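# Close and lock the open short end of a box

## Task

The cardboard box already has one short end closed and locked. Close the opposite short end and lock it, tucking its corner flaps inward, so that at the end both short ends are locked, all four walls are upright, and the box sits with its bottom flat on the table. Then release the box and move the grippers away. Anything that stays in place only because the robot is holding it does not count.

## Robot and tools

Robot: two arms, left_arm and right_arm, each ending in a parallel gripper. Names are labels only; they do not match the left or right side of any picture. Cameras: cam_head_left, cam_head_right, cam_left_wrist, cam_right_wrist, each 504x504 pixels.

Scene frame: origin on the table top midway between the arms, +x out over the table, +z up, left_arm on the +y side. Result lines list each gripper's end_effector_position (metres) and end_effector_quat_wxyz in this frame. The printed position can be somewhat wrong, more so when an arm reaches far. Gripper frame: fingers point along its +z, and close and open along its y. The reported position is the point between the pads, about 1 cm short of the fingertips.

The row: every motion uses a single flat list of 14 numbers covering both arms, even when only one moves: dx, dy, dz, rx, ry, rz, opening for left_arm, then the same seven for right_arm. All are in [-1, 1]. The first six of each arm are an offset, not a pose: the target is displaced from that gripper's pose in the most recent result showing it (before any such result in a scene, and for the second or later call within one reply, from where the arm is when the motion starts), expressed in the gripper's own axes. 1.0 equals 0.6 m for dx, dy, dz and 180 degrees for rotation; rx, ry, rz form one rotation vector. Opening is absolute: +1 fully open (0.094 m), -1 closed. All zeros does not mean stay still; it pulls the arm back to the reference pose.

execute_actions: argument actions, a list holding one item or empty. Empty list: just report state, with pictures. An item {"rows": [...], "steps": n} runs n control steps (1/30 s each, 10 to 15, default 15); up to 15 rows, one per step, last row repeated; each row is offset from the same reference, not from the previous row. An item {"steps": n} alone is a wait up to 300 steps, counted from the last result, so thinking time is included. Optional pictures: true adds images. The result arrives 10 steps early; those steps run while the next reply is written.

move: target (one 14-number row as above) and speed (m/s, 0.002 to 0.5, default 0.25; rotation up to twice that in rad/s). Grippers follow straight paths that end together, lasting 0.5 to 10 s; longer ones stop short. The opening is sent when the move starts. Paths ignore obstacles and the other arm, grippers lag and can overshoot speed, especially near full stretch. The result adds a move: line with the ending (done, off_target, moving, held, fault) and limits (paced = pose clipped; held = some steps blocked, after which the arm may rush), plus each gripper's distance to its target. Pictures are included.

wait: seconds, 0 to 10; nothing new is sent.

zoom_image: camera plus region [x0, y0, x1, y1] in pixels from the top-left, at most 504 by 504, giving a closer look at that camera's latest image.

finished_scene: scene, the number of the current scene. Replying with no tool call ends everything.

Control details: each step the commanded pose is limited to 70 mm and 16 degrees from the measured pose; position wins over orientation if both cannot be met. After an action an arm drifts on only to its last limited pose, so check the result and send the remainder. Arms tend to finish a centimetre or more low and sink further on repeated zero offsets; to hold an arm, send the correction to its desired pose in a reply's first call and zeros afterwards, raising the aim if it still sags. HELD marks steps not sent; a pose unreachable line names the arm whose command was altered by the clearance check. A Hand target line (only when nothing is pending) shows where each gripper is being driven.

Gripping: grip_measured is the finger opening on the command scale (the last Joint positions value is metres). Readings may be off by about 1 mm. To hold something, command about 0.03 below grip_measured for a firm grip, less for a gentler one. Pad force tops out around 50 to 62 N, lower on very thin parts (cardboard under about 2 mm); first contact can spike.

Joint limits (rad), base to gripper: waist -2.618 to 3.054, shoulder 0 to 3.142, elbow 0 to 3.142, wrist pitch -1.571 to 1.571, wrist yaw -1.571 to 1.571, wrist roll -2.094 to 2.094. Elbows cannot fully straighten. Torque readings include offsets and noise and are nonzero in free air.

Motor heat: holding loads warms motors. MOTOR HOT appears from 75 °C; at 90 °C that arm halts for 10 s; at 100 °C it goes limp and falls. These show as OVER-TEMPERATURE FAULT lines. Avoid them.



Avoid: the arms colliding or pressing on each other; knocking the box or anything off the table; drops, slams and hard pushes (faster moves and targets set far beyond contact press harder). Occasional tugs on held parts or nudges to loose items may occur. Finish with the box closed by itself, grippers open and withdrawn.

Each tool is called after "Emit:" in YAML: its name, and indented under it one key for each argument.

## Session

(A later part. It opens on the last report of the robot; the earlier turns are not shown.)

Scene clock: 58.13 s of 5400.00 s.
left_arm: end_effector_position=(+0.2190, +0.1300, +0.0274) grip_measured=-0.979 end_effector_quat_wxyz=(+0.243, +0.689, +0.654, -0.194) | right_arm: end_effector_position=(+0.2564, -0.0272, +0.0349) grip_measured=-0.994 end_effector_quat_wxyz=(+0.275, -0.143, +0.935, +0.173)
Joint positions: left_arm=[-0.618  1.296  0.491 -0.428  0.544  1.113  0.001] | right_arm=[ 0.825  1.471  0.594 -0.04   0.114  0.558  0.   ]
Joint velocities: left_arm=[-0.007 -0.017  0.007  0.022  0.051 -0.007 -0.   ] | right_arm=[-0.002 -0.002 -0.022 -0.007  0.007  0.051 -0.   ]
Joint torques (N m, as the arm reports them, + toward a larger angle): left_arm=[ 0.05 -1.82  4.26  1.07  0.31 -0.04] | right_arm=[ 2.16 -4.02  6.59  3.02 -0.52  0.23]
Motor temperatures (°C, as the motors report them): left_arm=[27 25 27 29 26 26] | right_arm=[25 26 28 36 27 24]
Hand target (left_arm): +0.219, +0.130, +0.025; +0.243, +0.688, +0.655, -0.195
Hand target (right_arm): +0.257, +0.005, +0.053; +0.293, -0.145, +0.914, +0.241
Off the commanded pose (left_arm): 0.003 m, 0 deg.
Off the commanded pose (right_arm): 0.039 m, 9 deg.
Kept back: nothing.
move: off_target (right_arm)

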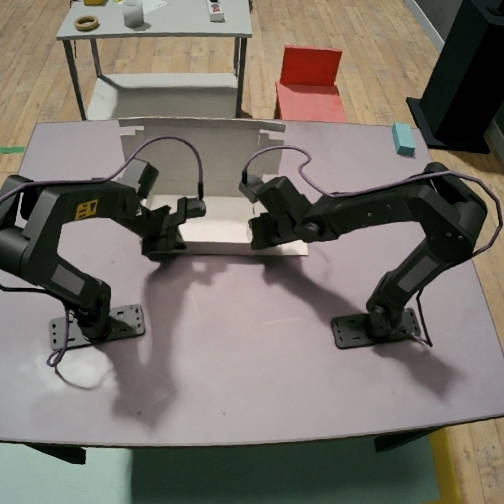

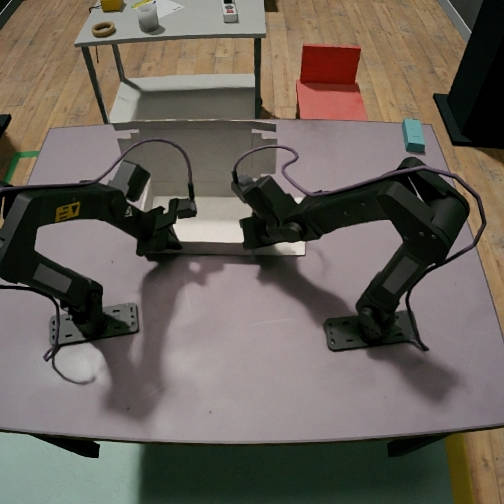

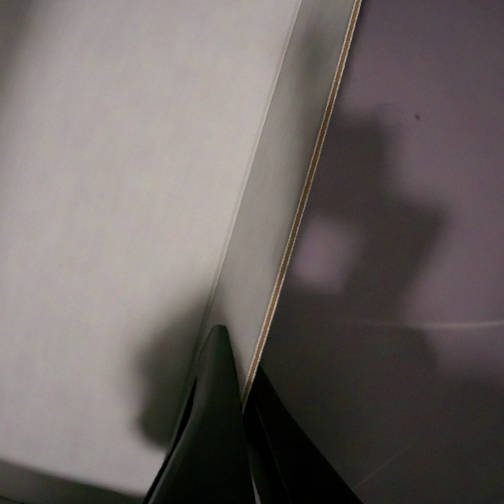

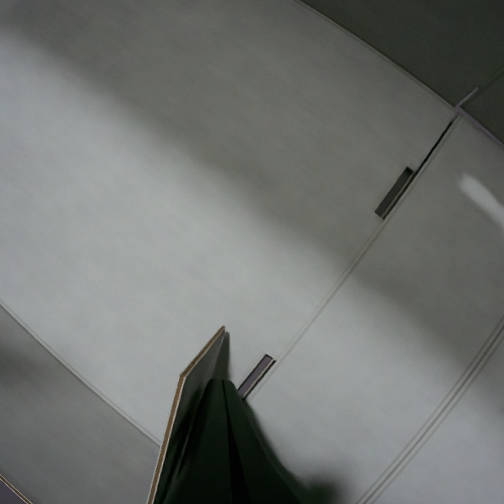

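Emit:
move:
  target: [0.003,0,0.004,0,0,0,-1,-0.0415,0.030,-0.0972,-0.010,0.0187,-0.149,-0.8]
  speed: 0.2

Emit:
move:
  target: [0,0,0,0,0,0,-1,0,0,-0.005,0,0,0,0.92]
  speed: 0.2

Scene clock: 62.93 s of 5400.00 s.
left_arm: end_effector_position=(+0.2195, +0.1296, +0.0278) grip_measured=-0.979 end_effector_quat_wxyz=(+0.244, +0.690, +0.654, -0.194) | right_arm: end_effector_position=(+0.2404, -0.0374, +0.0824) grip_measured=-0.802 end_effector_quat_wxyz=(+0.261, -0.362, +0.889, +0.103)
Joint positions: left_arm=[-0.618  1.296  0.491 -0.425  0.545  1.113  0.001] | right_arm=[ 0.822  1.335  0.757 -0.428  0.073  0.104  0.009]
Joint velocities: left_arm=[-0.012 -0.002  0.017 -0.007 -0.139  0.022  0.   ] | right_arm=[ 0.007  0.002 -0.007  0.007 -0.007  0.022 -0.001]
Joint torques (N m, as the arm reports them, + toward a larger angle): left_arm=[ 0.06 -1.83  4.25  1.03  0.28  0.  ] | right_arm=[ 0.4  -5.46  9.86  1.55 -0.05 -0.1 ]
Motor temperatures (°C, as the motors report them): left_arm=[27 25 27 29 26 26] | right_arm=[25 26 28 37 27 24]
Hand target (left_arm): +0.219, +0.130, +0.025; +0.242, +0.689, +0.654, -0.194
Hand target (right_arm): +0.244, -0.030, +0.099; +0.278, -0.366, +0.881, +0.115
Off the commanded pose (left_arm): 0.003 m, 0 deg.
Off the commanded pose (right_arm): 0.019 m, 3 deg.
Kept back: nothing.
move: off_target (right_arm)

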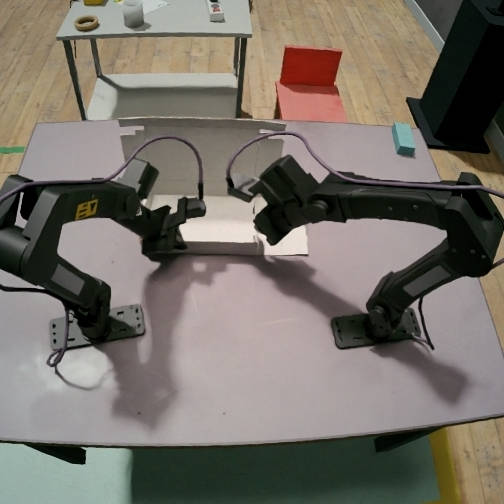

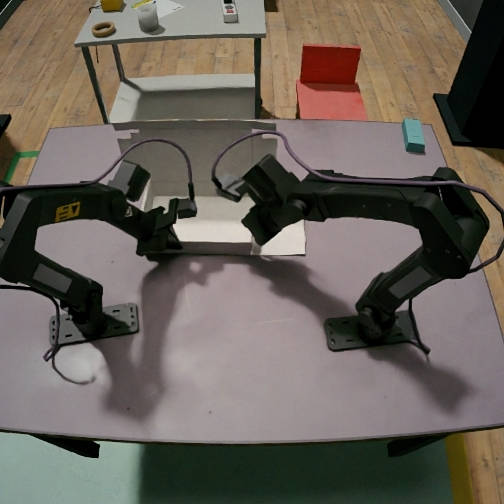

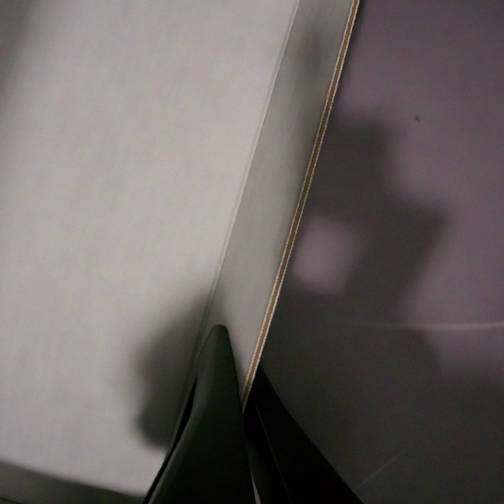

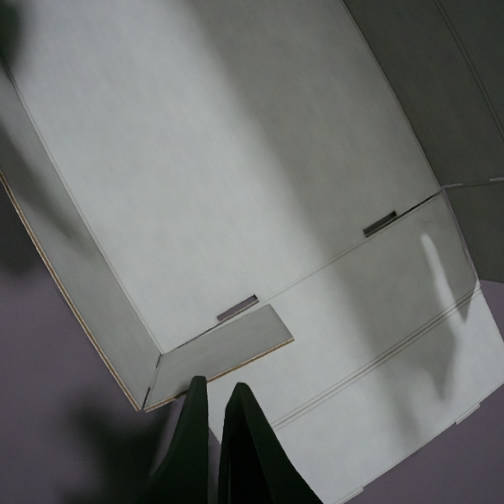

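Scene clock: 63.63 s of 5400.00 s.
left_arm: end_effector_position=(+0.2195, +0.1296, +0.0278) grip_measured=-0.979 end_effector_quat_wxyz=(+0.244, +0.690, +0.654, -0.194) | right_arm: end_effector_position=(+0.2393, -0.0387, +0.0813) grip_measured=+0.918 end_effector_quat_wxyz=(+0.258, -0.363, +0.890, +0.101)
Joint positions: left_arm=[-0.618  1.296  0.491 -0.425  0.545  1.113  0.001] | right_arm=[ 0.822  1.335  0.757 -0.436  0.073  0.104  0.09 ]
Joint velocities: left_arm=[ 0.002  0.007  0.002 -0.007 -0.007 -0.007 -0.   ] | right_arm=[ 0.017  0.017 -0.007 -0.051 -0.007  0.007 -0.   ]
Joint torques (N m, as the arm reports them, + toward a larger angle): left_arm=[-0.02 -2.55  4.7   0.93  0.29 -0.01] | right_arm=[-0.04 -4.77  7.37  1.46  0.03 -0.05]
Motor temperatures (°C, as the motors report them): left_arm=[27 25 27 29 26 26] | right_arm=[25 26 28 37 27 24]
Hand target (left_arm): +0.220, +0.130, +0.028; +0.244, +0.690, +0.654, -0.194
Hand target (right_arm): +0.239, -0.038, +0.085; +0.261, -0.362, +0.889, +0.103
Off the commanded pose (left_arm): 0.000 m, 0 deg.
Off the commanded pose (right_arm): 0.004 m, 0 deg.
Kept back: nothing.
move: done

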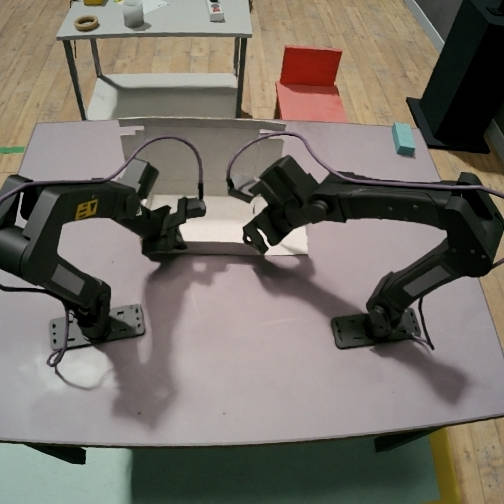

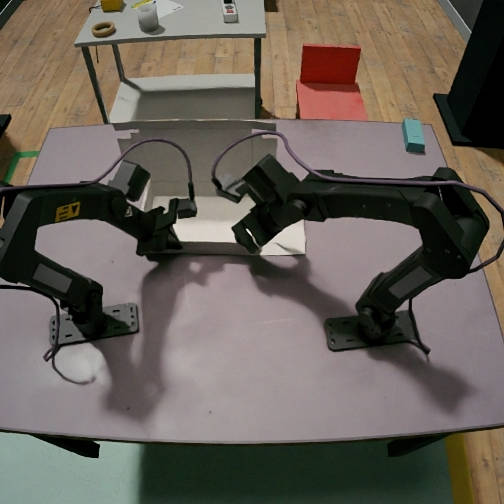

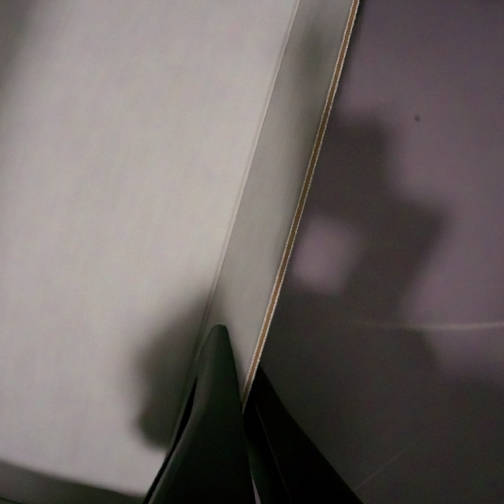

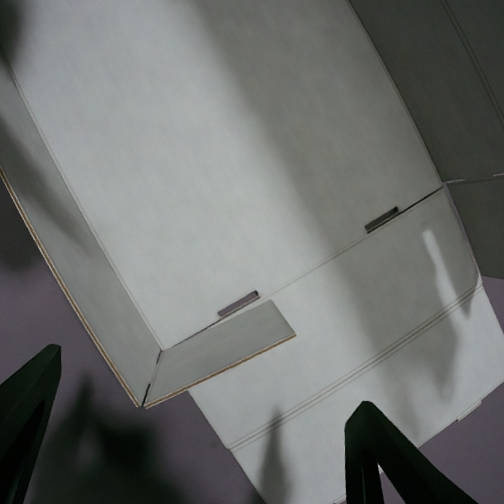

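Emit:
move:
  target: [0.003,0,0.004,0,0,0,-1,0.006,0.037,0.077,0,0,0,0.92]
  speed: 0.1

Scene clock: 65.80 s of 5400.00 s.
left_arm: end_effector_position=(+0.2196, +0.1295, +0.0278) grip_measured=-0.979 end_effector_quat_wxyz=(+0.244, +0.690, +0.654, -0.194) | right_arm: end_effector_position=(+0.2424, -0.0084, +0.0453) grip_measured=+0.918 end_effector_quat_wxyz=(+0.258, -0.364, +0.889, +0.102)
Joint positions: left_arm=[-0.618  1.296  0.491 -0.424  0.545  1.113  0.001] | right_arm=[ 0.885  1.51   0.746 -0.253  0.105  0.155  0.09 ]
Joint velocities: left_arm=[ 0.002 -0.017 -0.012  0.037 -0.081 -0.022  0.   ] | right_arm=[ 0.002 -0.002  0.012 -0.066  0.037 -0.051 -0.   ]
Joint torques (N m, as the arm reports them, + toward a larger angle): left_arm=[ 0.06 -1.83  4.25  1.06  0.29  0.  ] | right_arm=[ 0.99 -4.9   5.11  1.75  0.04  0.15]
Motor temperatures (°C, as the motors report them): left_arm=[27 25 27 29 26 26] | right_arm=[25 26 28 36 27 24]
Hand target (left_arm): +0.220, +0.130, +0.025; +0.244, +0.690, +0.654, -0.194
Hand target (right_arm): +0.239, -0.008, +0.040; +0.258, -0.363, +0.890, +0.101
Off the commanded pose (left_arm): 0.003 m, 0 deg.
Off the commanded pose (right_arm): 0.006 m, 0 deg.
Kept back: nothing.
move: done

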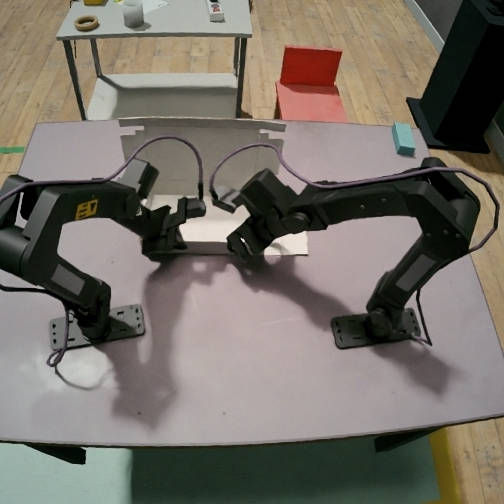

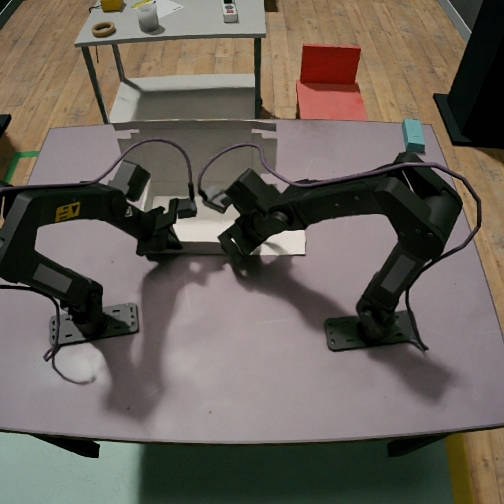

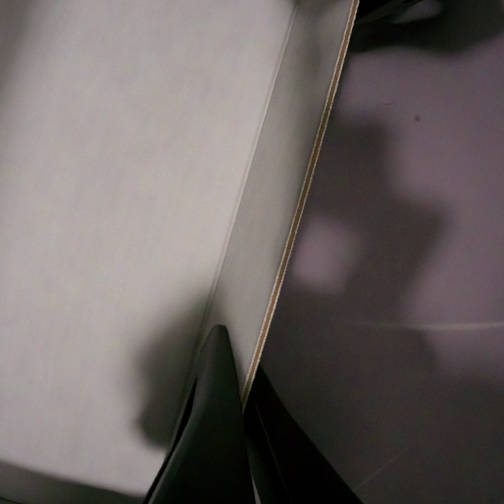

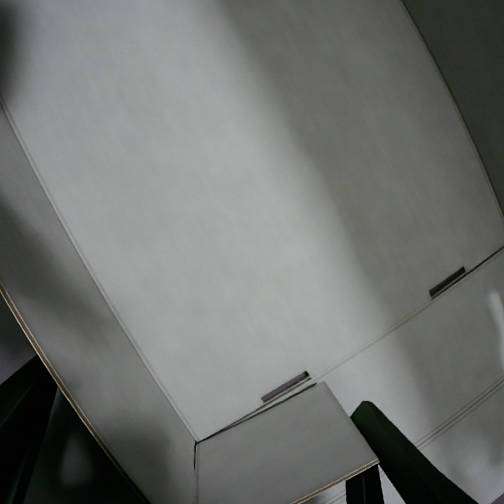

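Emit:
execute_actions:
  actions:
    - {"rows": [[0.003,0,0.004,0,0,0,-1,0.01,0.002,-0.001,0,-0.01,0,0.92],[0.003,0,0.004,0,0,0,-1,0.018,0.003,-0.002,0,-0.02,0,0.92],[0.003,0,0.004,0,0,0,-1,0.025,0.004,-0.002,0,-0.03,0,0.92],[0.003,0,0.004,0,0,0,-1,0.03,0.005,-0.003,0,-0.04,0,0.92],[0.003,0,0.004,0,0,0,-1,0.03,0.005,-0.003,0,-0.045,0,0.92],[0.003,0,0.004,0,0,0,-1,0.03,0.005,-0.003,0,-0.045,0,0.92],[0.003,0,0.004,0,0,0,-1,0.03,0.005,-0.003,0,-0.045,0,0.85],[0.003,0,0.004,0,0,0,-1,0.03,0.008,-0.003,0,-0.045,0,0.75],[0.003,0,0.004,0,0,0,-1,0.03,0.012,-0.003,0,-0.045,0,0.65],[0.003,0,0.004,0,0,0,-1,0.03,0.016,-0.003,0,-0.045,0,0.55],[0.003,0,0.004,0,0,0,-1,0.03,0.020,-0.003,0,-0.045,0,0.45],[0.003,0,0.004,0,0,0,-1,0.03,0.024,-0.003,0,-0.045,0,0.35],[0.003,0,0.004,0,0,0,-1,0.03,0.028,-0.003,0,-0.045,0,0.25],[0.003,0,0.004,0,0,0,-1,0.03,0.032,-0.003,0,-0.045,0,0.15],[0.003,0,0.004,0,0,0,-1,0.03,0.035,-0.003,0,-0.045,0,0.05]], "steps": 15}

Emit:
wait:
  seconds: 0.4

Scene clock: 67.37 s of 5400.00 s.
left_arm: end_effector_position=(+0.2196, +0.1295, +0.0278) grip_measured=-0.979 end_effector_quat_wxyz=(+0.244, +0.690, +0.654, -0.194) | right_arm: end_effector_position=(+0.2318, -0.0198, +0.0356) grip_measured=+0.918 end_effector_quat_wxyz=(+0.280, -0.363, +0.882, +0.110)
Joint positions: left_arm=[-0.618  1.296  0.491 -0.424  0.545  1.113  0.001] | right_arm=[ 0.899  1.45   0.616 -0.136  0.121  0.158  0.09 ]
Joint velocities: left_arm=[ 0.012  0.002 -0.022 -0.081 -0.081 -0.022 -0.   ] | right_arm=[ 0.188 -0.496 -1.048  0.623  0.095 -0.007 -0.   ]
Joint torques (N m, as the arm reports them, + toward a larger angle): left_arm=[ 0.05 -1.82  4.25  1.06  0.29  0.  ] | right_arm=[ 1.12 -5.24  5.57  1.84  0.13  0.07]
Motor temperatures (°C, as the motors report them): left_arm=[27 25 27 29 26 26] | right_arm=[25 26 28 36 27 24]
Steps of this call (steps 1 to 42: nothing new was sent; steps 43 to 47: the first 5 steps of this action). Readings (end_effector_position):
43: left_arm (+0.2196, +0.1295, +0.0278) | right_arm (+0.2427, -0.0082, +0.0451)
44: left_arm (+0.2196, +0.1295, +0.0278) | right_arm (+0.2423, -0.0088, +0.0444)
46: left_arm (+0.2196, +0.1295, +0.0278) | right_arm (+0.2367, -0.0153, +0.0395)
47: the state above

Scene clock: 68.10 s of 5400.00 s.
left_arm: end_effector_position=(+0.2197, +0.1294, +0.0279) grip_measured=-0.979 end_effector_quat_wxyz=(+0.245, +0.690, +0.653, -0.193) | right_arm: end_effector_position=(+0.2163, -0.0178, +0.0297) grip_measured=+0.052 end_effector_quat_wxyz=(+0.305, -0.357, +0.876, +0.109)
Joint positions: left_arm=[-0.618  1.296  0.491 -0.424  0.546  1.114  0.001] | right_arm=[ 0.984  1.428  0.538 -0.048  0.2    0.222  0.049]
Joint velocities: left_arm=[-0.022  0.017  0.002 -0.037  0.037 -0.066 -0.   ] | right_arm=[ 0.017  0.007  0.002 -0.051  0.037 -0.022  0.   ]
Joint torques (N m, as the arm reports them, + toward a larger angle): left_arm=[ 0.06 -1.82  4.25  1.04  0.29  0.  ] | right_arm=[ 1.53 -4.42  6.95  2.11  0.01  0.05]
Motor temperatures (°C, as the motors report them): left_arm=[27 25 27 29 26 26] | right_arm=[25 26 28 36 27 24]
Hand target (left_arm): +0.220, +0.130, +0.025; +0.244, +0.690, +0.653, -0.194
Hand target (right_arm): +0.215, -0.006, +0.038; +0.319, -0.356, +0.869, +0.129
Off the commanded pose (left_arm): 0.003 m, 0 deg.
Off the commanded pose (right_arm): 0.015 m, 3 deg.
Kept back: nothing.
Steps of this call (steps 1 to 10: the last 10 steps of your previous action; steps 11 to 22: nothing new was sent). Readings (end_effector_position):
1: left_arm (+0.2196, +0.1295, +0.0278) | right_arm (+0.2271, -0.0244, +0.0312)
2: left_arm (+0.2196, +0.1295, +0.0278) | right_arm (+0.2233, -0.0282, +0.0268)
4: left_arm (+0.2196, +0.1295, +0.0278) | right_arm (+0.2196, -0.0314, +0.0220)
8: left_arm (+0.2196, +0.1295, +0.0278) | right_arm (+0.2166, -0.0212, +0.0266)
22: the state above

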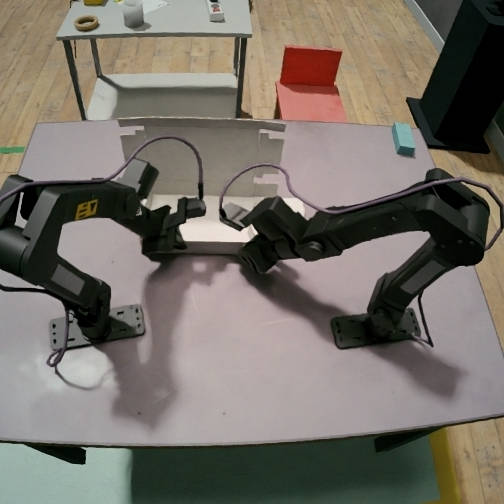

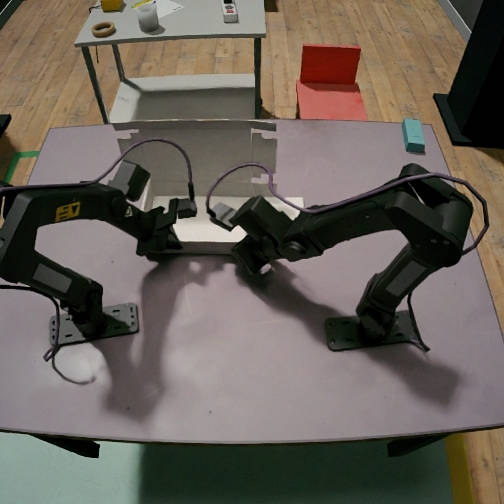

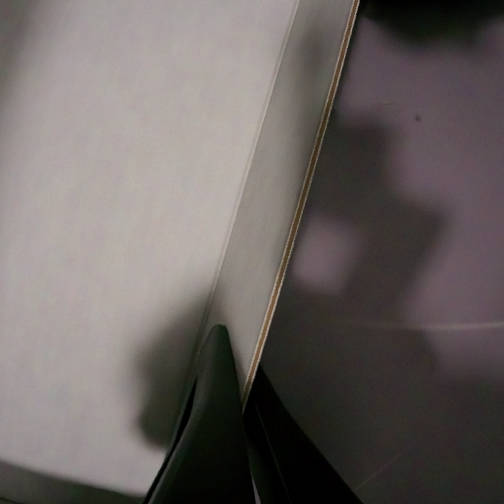

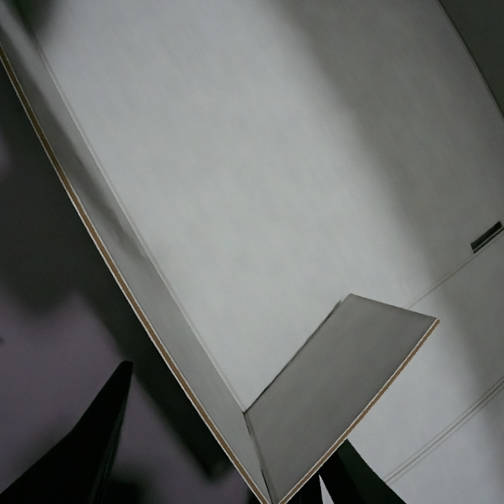

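Emit:
execute_actions:
  actions:
    - {"rows": [[0.003,0,0.004,0,0,0,-1,-0.02,0.012,0.005,-0.003,-0.01,-0.004,0.0],[0.003,0,0.004,0,0,0,-1,-0.022,0.012,0.006,-0.007,-0.01,-0.009,-0.05],[0.003,0,0.004,0,0,0,-1,-0.024,0.012,0.006,-0.010,-0.01,-0.013,-0.1],[0.003,0,0.004,0,0,0,-1,-0.026,0.012,0.007,-0.014,-0.01,-0.018,-0.15],[0.003,0,0.004,0,0,0,-1,-0.027,0.012,0.0075,-0.017,-0.01,-0.022,-0.2],[0.003,0,0.004,0,0,0,-1,-0.027,0.012,0.0075,-0.020,-0.01,-0.026,-0.25],[0.003,0,0.004,0,0,0,-1,-0.027,0.012,0.0075,-0.024,-0.01,-0.031,-0.3],[0.003,0,0.004,0,0,0,-1,-0.027,0.012,0.0075,-0.027,-0.01,-0.035,-0.35],[0.003,0,0.004,0,0,0,-1,-0.027,0.012,0.0075,-0.031,-0.01,-0.040,-0.4],[0.003,0,0.004,0,0,0,-1,-0.027,0.012,0.0075,-0.034,-0.01,-0.044,-0.44],[0.003,0,0.004,0,0,0,-1,-0.027,0.012,0.0075,-0.037,-0.01,-0.048,-0.48],[0.003,0,0.004,0,0,0,-1,-0.027,0.012,0.0075,-0.041,-0.01,-0.053,-0.52],[0.003,0,0.004,0,0,0,-1,-0.027,0.012,0.0075,-0.044,-0.01,-0.057,-0.55],[0.003,0,0.004,0,0,0,-1,-0.027,0.012,0.0075,-0.048,-0.01,-0.062,-0.58],[0.003,0,0.004,0,0,0,-1,-0.027,0.012,0.0075,-0.051,-0.01,-0.066,-0.6]], "steps": 15}

Emit:
wait:
  seconds: 0.4

Scene clock: 70.50 s of 5400.00 s.
left_arm: end_effector_position=(+0.2197, +0.1295, +0.0279) grip_measured=-0.979 end_effector_quat_wxyz=(+0.245, +0.690, +0.653, -0.193) | right_arm: end_effector_position=(+0.2176, -0.0182, +0.0267) grip_measured=-0.176 end_effector_quat_wxyz=(+0.304, -0.370, +0.872, +0.103)
Joint positions: left_arm=[-0.618  1.296  0.491 -0.424  0.545  1.114  0.001] | right_arm=[ 0.979  1.442  0.538 -0.04   0.198  0.19   0.039]
Joint velocities: left_arm=[-0.007 -0.002  0.012 -0.022  0.007 -0.022 -0.001] | right_arm=[-0.129  0.002  0.002  0.081 -0.168 -0.33  -0.042]
Joint torques (N m, as the arm reports them, + toward a larger angle): left_arm=[ 0.09 -1.8   4.03  1.08  0.36 -0.02] | right_arm=[-0.92 -3.63  8.65  1.97 -0.23 -0.15]
Motor temperatures (°C, as the motors report them): left_arm=[27 25 27 29 26 26] | right_arm=[25 26 28 36 27 24]
Steps of this call (steps 1 to 67: nothing new was sent; steps 68 to 72: the first 5 steps of this action). Readings (end_effector_position):
68: left_arm (+0.2197, +0.1295, +0.0279) | right_arm (+0.2166, -0.0182, +0.0291)
69: left_arm (+0.2197, +0.1295, +0.0279) | right_arm (+0.2168, -0.0183, +0.0282)
71: left_arm (+0.2197, +0.1295, +0.0279) | right_arm (+0.2172, -0.0182, +0.0269)
72: the state above

Scene clock: 71.23 s of 5400.00 s.
left_arm: end_effector_position=(+0.2198, +0.1295, +0.0278) grip_measured=-0.979 end_effector_quat_wxyz=(+0.245, +0.690, +0.653, -0.193) | right_arm: end_effector_position=(+0.2221, -0.0200, +0.0248) grip_measured=-0.598 end_effector_quat_wxyz=(+0.290, -0.455, +0.834, +0.115)
Joint positions: left_arm=[-0.618  1.296  0.491 -0.424  0.545  1.114  0.001] | right_arm=[ 0.886  1.442  0.538 -0.035  0.052 -0.052  0.019]
Joint velocities: left_arm=[ 0.002  0.012 -0.012  0.037  0.051 -0.007 -0.   ] | right_arm=[-0.007 -0.007 -0.017  0.066  0.037  0.066 -0.   ]
Joint torques (N m, as the arm reports them, + toward a larger angle): left_arm=[ 0.06 -1.82  4.26  1.06  0.3   0.  ] | right_arm=[-0.11 -4.41  8.16  2.1  -0.5  -0.11]
Motor temperatures (°C, as the motors report them): left_arm=[27 25 27 29 26 26] | right_arm=[25 26 28 36 27 24]
Hand target (left_arm): +0.220, +0.130, +0.025; +0.245, +0.690, +0.653, -0.194
Hand target (right_arm): +0.222, -0.003, +0.037; +0.303, -0.464, +0.819, +0.148
Off the commanded pose (left_arm): 0.003 m, 0 deg.
Off the commanded pose (right_arm): 0.021 m, 5 deg.
Kept back: nothing.
Steps of this call (steps 1 to 10: the last 10 steps of your previous action; steps 11 to 22: nothing new was sent). Readings (end_effector_position):
1: left_arm (+0.2198, +0.1295, +0.0278) | right_arm (+0.2183, -0.0185, +0.0266)
2: left_arm (+0.2198, +0.1295, +0.0278) | right_arm (+0.2191, -0.0191, +0.0264)
4: left_arm (+0.2198, +0.1295, +0.0278) | right_arm (+0.2208, -0.0203, +0.0260)
8: left_arm (+0.2198, +0.1295, +0.0278) | right_arm (+0.2227, -0.0210, +0.0253)
22: the state above

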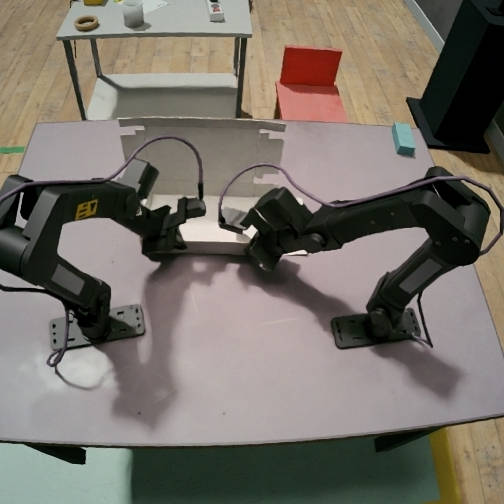

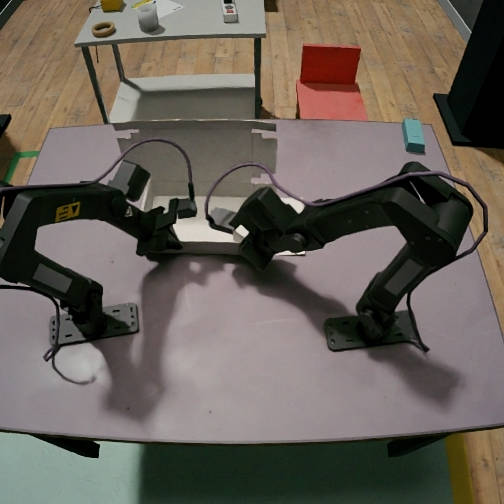

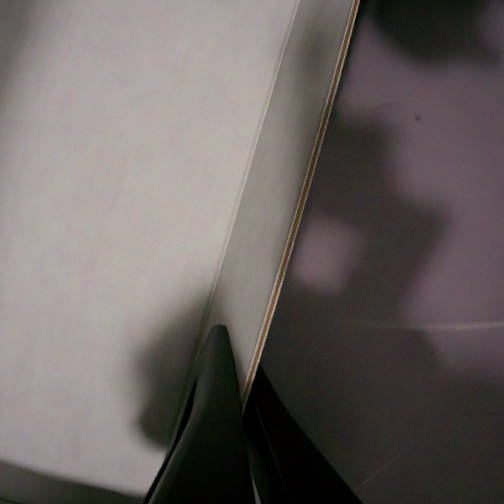

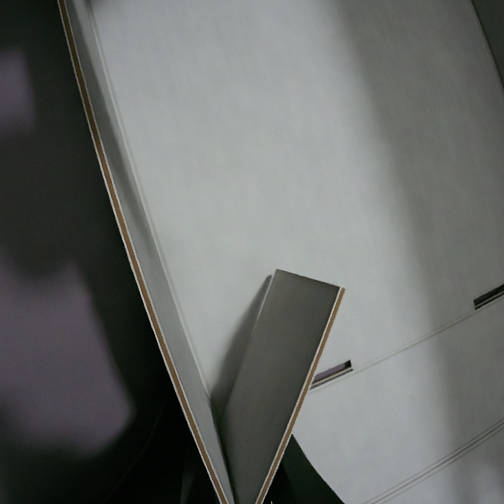

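Emit:
move:
  target: [0.003,0,0.004,0,0,0,-1,-0.0185,0.0145,-0.002,-0.132,-0.0167,-0.1377,-0.74]
  speed: 0.2

Emit:
execute_actions:
  actions:
    - {"rows": [[0,0,0,0,0,0,-1,0,0,0,-0.01,0,-0.01,-0.78],[0,0,0,0,0,0,-1,0,0,0,-0.01,0,-0.01,-0.81],[0,0,0,0,0,0,-1,0,0,0,-0.01,0,-0.01,-0.84],[0,0,0,0,0,0,-1,0,0,0,-0.01,0,-0.01,-0.86],[0,0,0,0,0,0,-1,0,0,0,-0.01,0,-0.01,-0.88],[0,0,0,0,0,0,-1,0,0,0,-0.01,0,-0.01,-0.90],[0,0,0,0,0,0,-1,0,0,0,-0.01,0,-0.01,-0.92],[0,0,0,0,0,0,-1,0,0,0,-0.01,0,-0.01,-0.935],[0,0,0,0,0,0,-1,0,0,0,-0.01,0,-0.01,-0.95],[0,0,0,0,0,0,-1,0,0,0,-0.01,0,-0.01,-0.96],[0,0,0,0,0,0,-1,0,0,0,-0.01,0,-0.01,-0.97]], "steps": 12}

Emit:
wait:
  seconds: 0.4

Scene clock: 74.70 s of 5400.00 s.
left_arm: end_effector_position=(+0.2204, +0.1297, +0.0278) grip_measured=-0.979 end_effector_quat_wxyz=(+0.246, +0.692, +0.652, -0.191) | right_arm: end_effector_position=(+0.2221, -0.0189, +0.0219) grip_measured=-0.738 end_effector_quat_wxyz=(+0.226, -0.663, +0.685, +0.200)
Joint positions: left_arm=[-0.618  1.296  0.491 -0.422  0.543  1.118  0.001] | right_arm=[ 0.643  1.564  0.676 -0.216 -0.414 -0.72   0.012]
Joint velocities: left_arm=[-0.022 -0.002 -0.002  0.051  0.007  0.022 -0.001] | right_arm=[ 0.007 -0.007 -0.002  0.007  0.007 -0.081 -0.   ]
Joint torques (N m, as the arm reports them, + toward a larger angle): left_arm=[ 0.06 -1.82  4.27  1.05  0.31 -0.02] | right_arm=[-0.03 -4.62  8.76  1.24 -0.84 -0.09]
Motor temperatures (°C, as the motors report them): left_arm=[27 25 27 29 26 26] | right_arm=[25 26 28 36 27 24]
Hand target (left_arm): +0.220, +0.130, +0.025; +0.245, +0.690, +0.653, -0.193
Hand target (right_arm): +0.219, -0.008, +0.031; -0.229, +0.668, -0.670, -0.229
Off the commanded pose (left_arm): 0.003 m, 0 deg.
Off the commanded pose (right_arm): 0.015 m, 4 deg.
Kept back: nothing.
move: off_target (right_arm)

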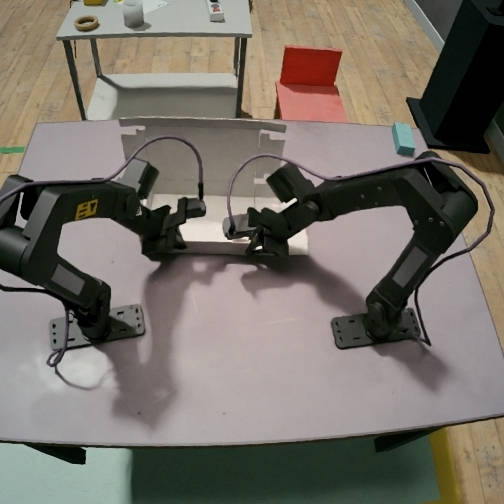

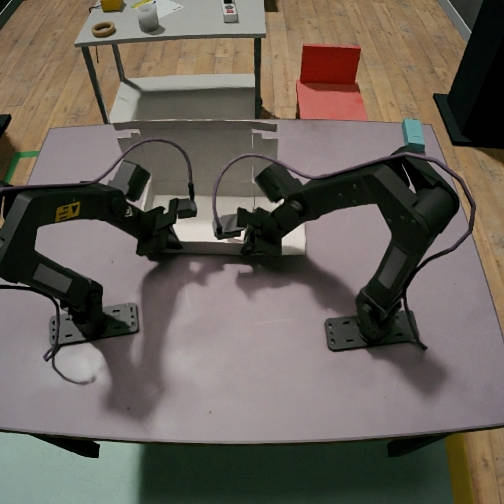

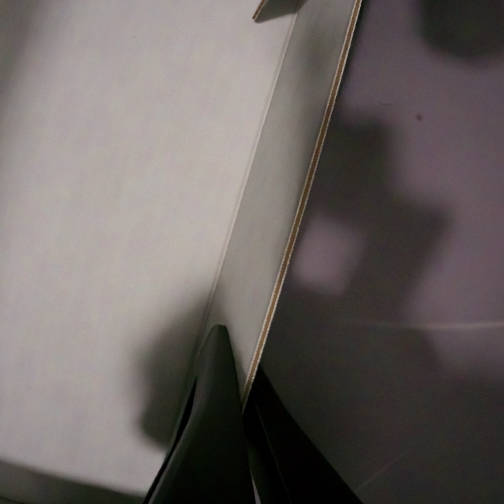

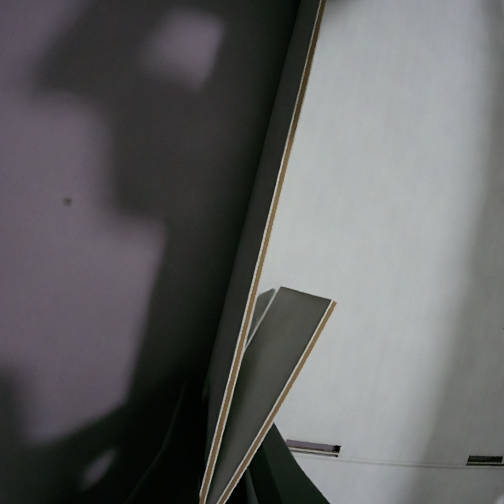

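Scene clock: 74.77 s of 5400.00 s.
left_arm: end_effector_position=(+0.2202, +0.1296, +0.0278) grip_measured=-0.979 end_effector_quat_wxyz=(+0.246, +0.692, +0.652, -0.191) | right_arm: end_effector_position=(+0.2225, -0.0194, +0.0214) grip_measured=-0.794 end_effector_quat_wxyz=(+0.227, -0.668, +0.681, +0.199)
Joint positions: left_arm=[-0.618  1.296  0.491 -0.422  0.543  1.118  0.001] | right_arm=[ 0.64   1.566  0.676 -0.217 -0.415 -0.735  0.01 ]
Joint velocities: left_arm=[-0.012  0.007 -0.002 -0.007  0.007 -0.051 -0.   ] | right_arm=[-0.012  0.017 -0.002 -0.051 -0.081 -0.183 -0.025]
Joint torques (N m, as the arm reports them, + toward a larger angle): left_arm=[ 0.09 -2.57  4.59  0.9   0.26 -0.01] | right_arm=[-1.16 -3.98  8.05  1.09 -0.38 -0.06]
Motor temperatures (°C, as the motors report them): left_arm=[27 25 27 29 26 26] | right_arm=[25 26 28 36 27 24]
Steps of this call (steps 1 to 2: the first 2 steps of this action). Readings (end_effector_position):
1: left_arm (+0.2203, +0.1297, +0.0277) | right_arm (+0.2226, -0.0193, +0.0217)
2: the state above

Scene clock: 75.50 s of 5400.00 s.
left_arm: end_effector_position=(+0.2201, +0.1294, +0.0280) grip_measured=-0.979 end_effector_quat_wxyz=(+0.243, +0.683, +0.661, -0.196) | right_arm: end_effector_position=(+0.2247, -0.0191, +0.0215) grip_measured=-0.951 end_effector_quat_wxyz=(-0.234, +0.679, -0.669, -0.193)
Joint positions: left_arm=[-0.618  1.296  0.491 -0.422  0.545  1.091  0.001] | right_arm=[ 0.638  1.568  0.676 -0.208 -0.412 -0.77   0.002]
Joint velocities: left_arm=[ 0.002  0.007  0.022 -0.037 -0.081 -0.051  0.   ] | right_arm=[-0.012  0.002 -0.002 -0.007 -0.037 -0.007  0.   ]
Joint torques (N m, as the arm reports them, + toward a larger angle): left_arm=[-0.04 -2.57  4.68  0.93  0.26  0.25] | right_arm=[-0.98 -4.33  8.33  1.   -0.49 -0.12]
Motor temperatures (°C, as the motors report them): left_arm=[27 25 27 29 26 26] | right_arm=[25 26 28 36 27 24]
Hand target (left_arm): +0.220, +0.130, +0.028; +0.246, +0.691, +0.652, -0.191
Hand target (right_arm): +0.222, -0.019, +0.022; -0.220, +0.677, -0.671, -0.207
Off the commanded pose (left_arm): 0.000 m, 2 deg.
Off the commanded pose (right_arm): 0.003 m, 2 deg.
Kept back: nothing.
Steps of this call (steps 1 to 10: the last 10 steps of your previous action; steps 11 to 22: nothing new was sent). Readings (end_effector_position):
1: left_arm (+0.2202, +0.1296, +0.0278) | right_arm (+0.2222, -0.0192, +0.0215)
2: left_arm (+0.2202, +0.1296, +0.0278) | right_arm (+0.2218, -0.0191, +0.0214)
4: left_arm (+0.2202, +0.1296, +0.0278) | right_arm (+0.2213, -0.0188, +0.0213)
8: left_arm (+0.2202, +0.1295, +0.0279) | right_arm (+0.2234, -0.0190, +0.0213)
22: the state above

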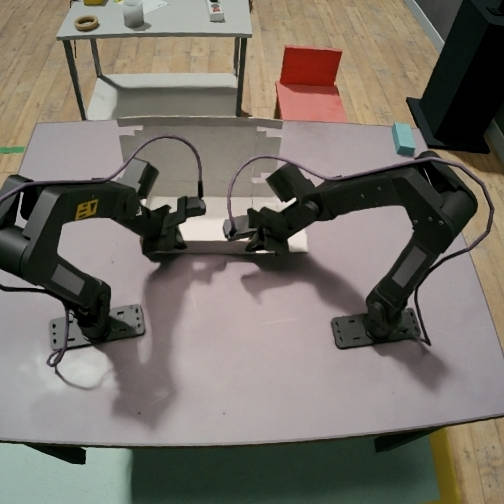

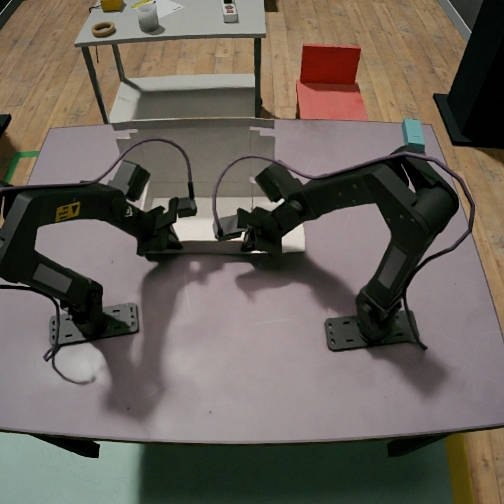

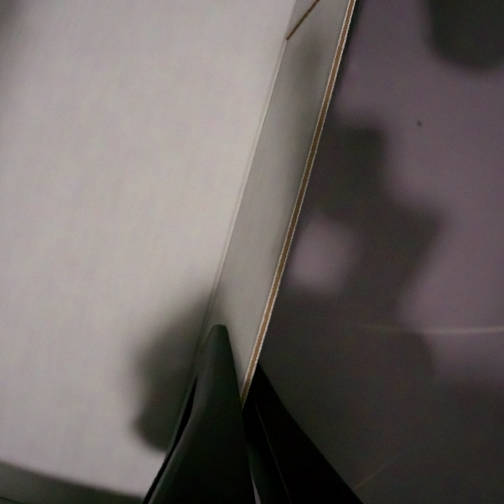

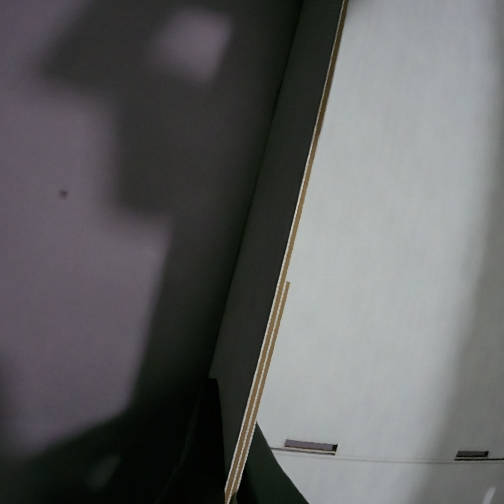

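Emit:
move:
  target: [0.003,0,0.004,0,0,0,-1,0.01,0,-0.10,0,0,0,0.3]
  speed: 0.12

Scene clock: 82.13 s of 5400.00 s.
left_arm: end_effector_position=(+0.2199, +0.1294, +0.0279) grip_measured=-0.979 end_effector_quat_wxyz=(+0.243, +0.683, +0.661, -0.196) | right_arm: end_effector_position=(+0.2142, -0.0641, +0.0501) grip_measured=+0.298 end_effector_quat_wxyz=(-0.213, +0.680, -0.677, -0.187)
Joint positions: left_arm=[-0.618  1.296  0.491 -0.423  0.545  1.092  0.001] | right_arm=[ 0.526  1.381  0.676 -0.486 -0.442 -0.886  0.061]
Joint velocities: left_arm=[ 0.002 -0.007  0.012  0.022  0.022  0.037  0.   ] | right_arm=[ 0.012 -0.022  0.007 -0.066  0.066 -0.081  0.   ]
Joint torques (N m, as the arm reports them, + toward a larger angle): left_arm=[ 0.05 -1.84  4.25  1.07  0.29  0.  ] | right_arm=[-1.03 -4.92  9.97  1.11 -0.46 -0.13]
Motor temperatures (°C, as the motors report them): left_arm=[27 25 28 29 26 26] | right_arm=[25 26 28 35 27 24]
Hand target (left_arm): +0.220, +0.130, +0.025; +0.243, +0.683, +0.661, -0.196
Hand target (right_arm): +0.222, -0.058, +0.067; -0.234, +0.679, -0.669, -0.192
Off the commanded pose (left_arm): 0.003 m, 0 deg.
Off the commanded pose (right_arm): 0.019 m, 3 deg.
Kept back: nothing.
After step 90, 2.50 s passed at rest.
move: off_target (right_arm)

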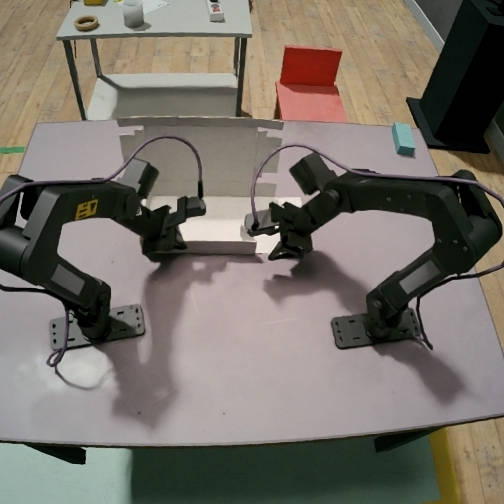

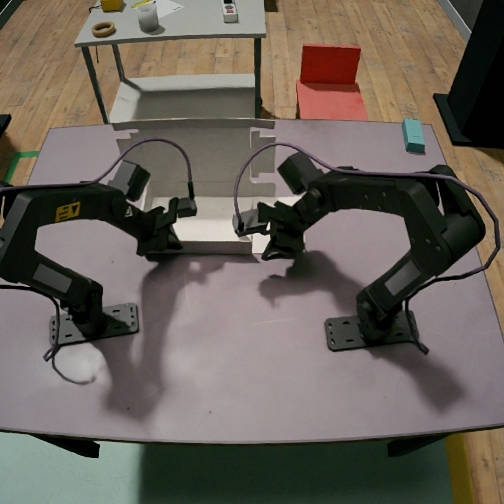

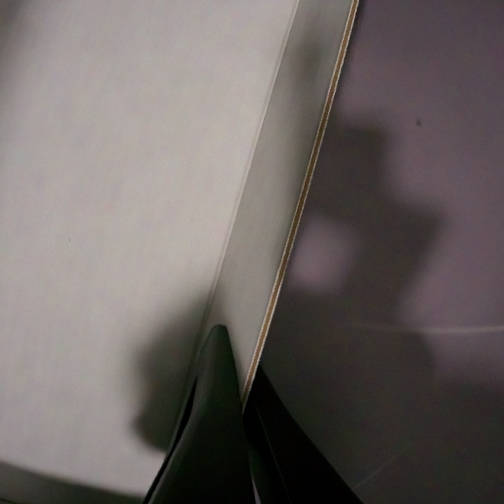

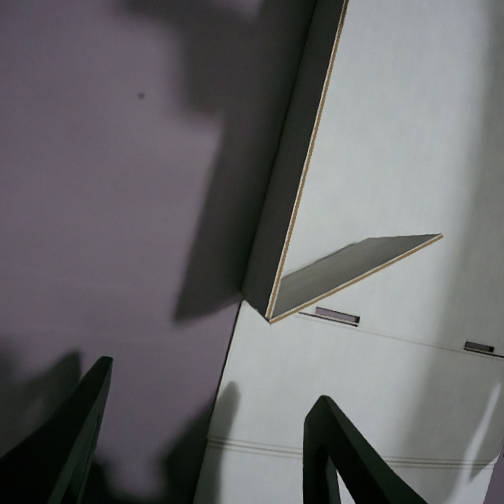

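Emit:
move:
  target: [0.003,0,0.004,0,0,0,-1,0.042,-0.2198,-0.0672,0.0821,-0.0912,0.1105,0.3]
  speed: 0.2

Scene clock: 85.53 s of 5400.00 s.
left_arm: end_effector_position=(+0.2199, +0.1294, +0.0279) grip_measured=-0.979 end_effector_quat_wxyz=(+0.243, +0.683, +0.661, -0.196) | right_arm: end_effector_position=(+0.3355, -0.1098, +0.0656) grip_measured=+0.298 end_effector_quat_wxyz=(+0.343, -0.492, +0.769, +0.222)
Joint positions: left_arm=[-0.618  1.296  0.491 -0.423  0.545  1.092  0.001] | right_arm=[ 0.138  1.539  0.711 -0.153 -0.64  -0.722  0.061]
Joint velocities: left_arm=[-0.002  0.002  0.002  0.051 -0.022 -0.037  0.   ] | right_arm=[ 0.002 -0.002 -0.007 -0.007 -0.007 -0.022 -0.   ]
Joint torques (N m, as the arm reports them, + toward a larger angle): left_arm=[ 0.05 -1.84  4.27  1.06  0.29  0.  ] | right_arm=[-0.6  -4.45  8.7   1.63 -0.43  0.11]
Motor temperatures (°C, as the motors report them): left_arm=[27 25 28 29 26 26] | right_arm=[25 26 28 35 27 24]
Hand target (left_arm): +0.220, +0.130, +0.025; +0.243, +0.683, +0.661, -0.196
Hand target (right_arm): +0.344, -0.108, +0.075; +0.356, -0.486, +0.765, +0.229
Off the commanded pose (left_arm): 0.003 m, 0 deg.
Off the commanded pose (right_arm): 0.014 m, 2 deg.
Kept back: nothing.
move: off_target (right_arm)

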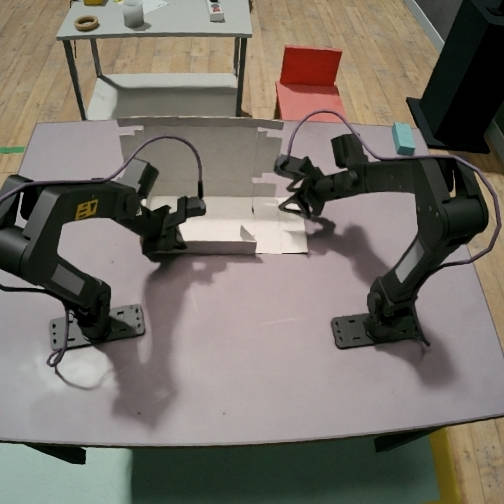

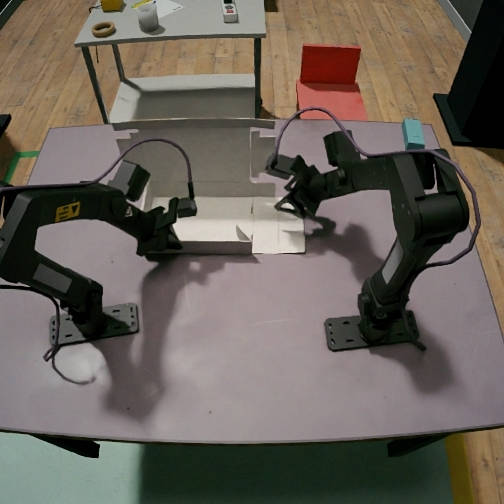

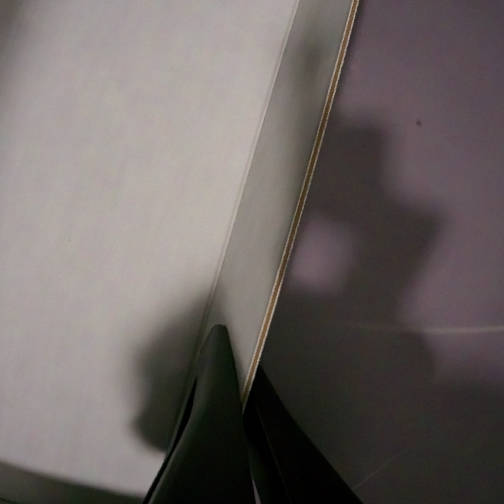

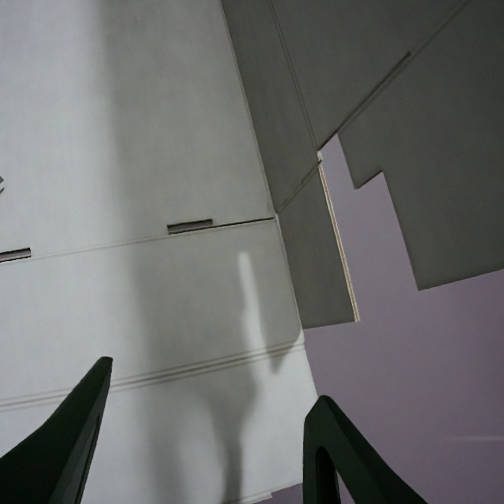

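Emit:
move:
  target: [0.003,0,0.004,0,0,0,-1,-0.0283,-0.0143,0.0942,0,0,0,0.72]
  speed: 0.08

Scene clock: 87.90 s of 5400.00 s.
left_arm: end_effector_position=(+0.2207, +0.1294, +0.0279) grip_measured=-0.979 end_effector_quat_wxyz=(+0.244, +0.682, +0.661, -0.195) | right_arm: end_effector_position=(+0.3549, -0.0735, +0.0311) grip_measured=+0.718 end_effector_quat_wxyz=(+0.327, -0.491, +0.777, +0.220)
Joint positions: left_arm=[-0.618  1.296  0.491 -0.42   0.543  1.089  0.001] | right_arm=[ 0.253  1.737  0.768  0.018 -0.561 -0.612  0.081]
Joint velocities: left_arm=[-0.012  0.002 -0.007  0.037 -0.081  0.007 -0.001] | right_arm=[-0.002  0.007 -0.007 -0.066 -0.007  0.007 -0.   ]
Joint torques (N m, as the arm reports them, + toward a larger angle): left_arm=[ 0.05 -1.84  4.26  1.03  0.35  0.06] | right_arm=[ 0.61 -6.12  8.72  1.77 -0.37  0.1 ]
Motor temperatures (°C, as the motors report them): left_arm=[27 25 28 29 26 26] | right_arm=[25 27 28 35 27 24]
Hand target (left_arm): +0.220, +0.130, +0.025; +0.243, +0.683, +0.661, -0.196
Hand target (right_arm): +0.364, -0.065, +0.041; +0.343, -0.492, +0.769, +0.222
Off the commanded pose (left_arm): 0.003 m, 0 deg.
Off the commanded pose (right_arm): 0.017 m, 2 deg.
Kept back: nothing.
move: off_target (right_arm)

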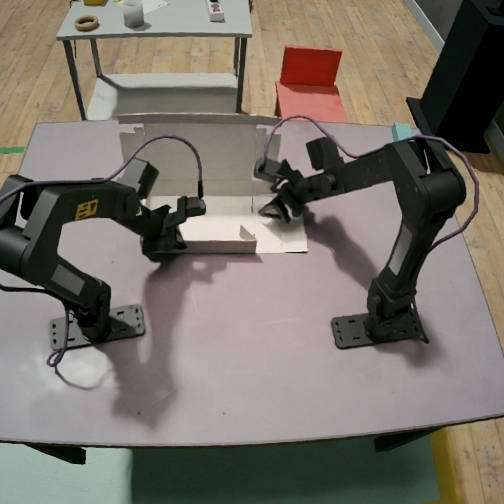

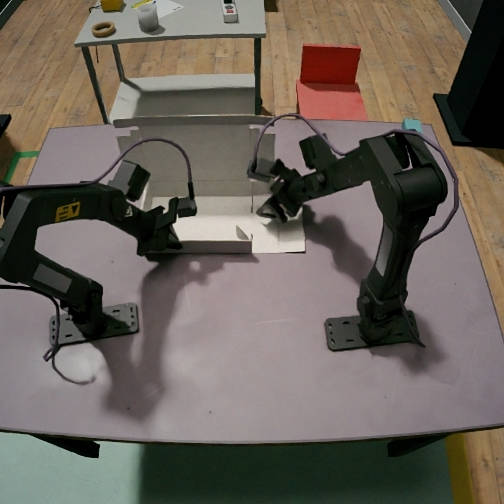

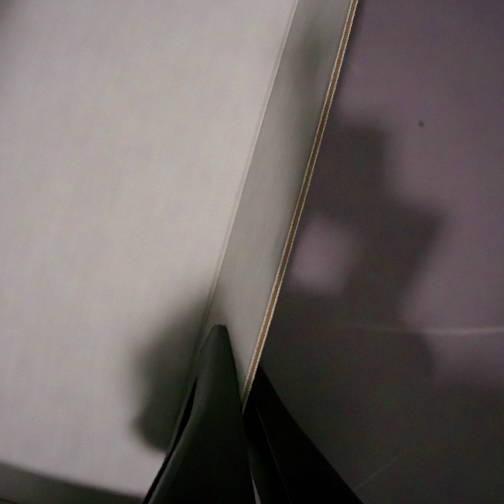

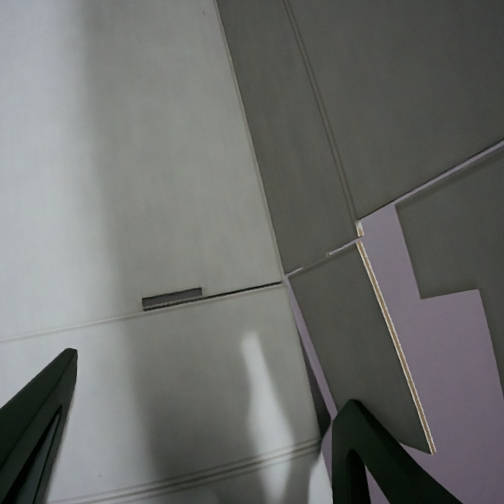

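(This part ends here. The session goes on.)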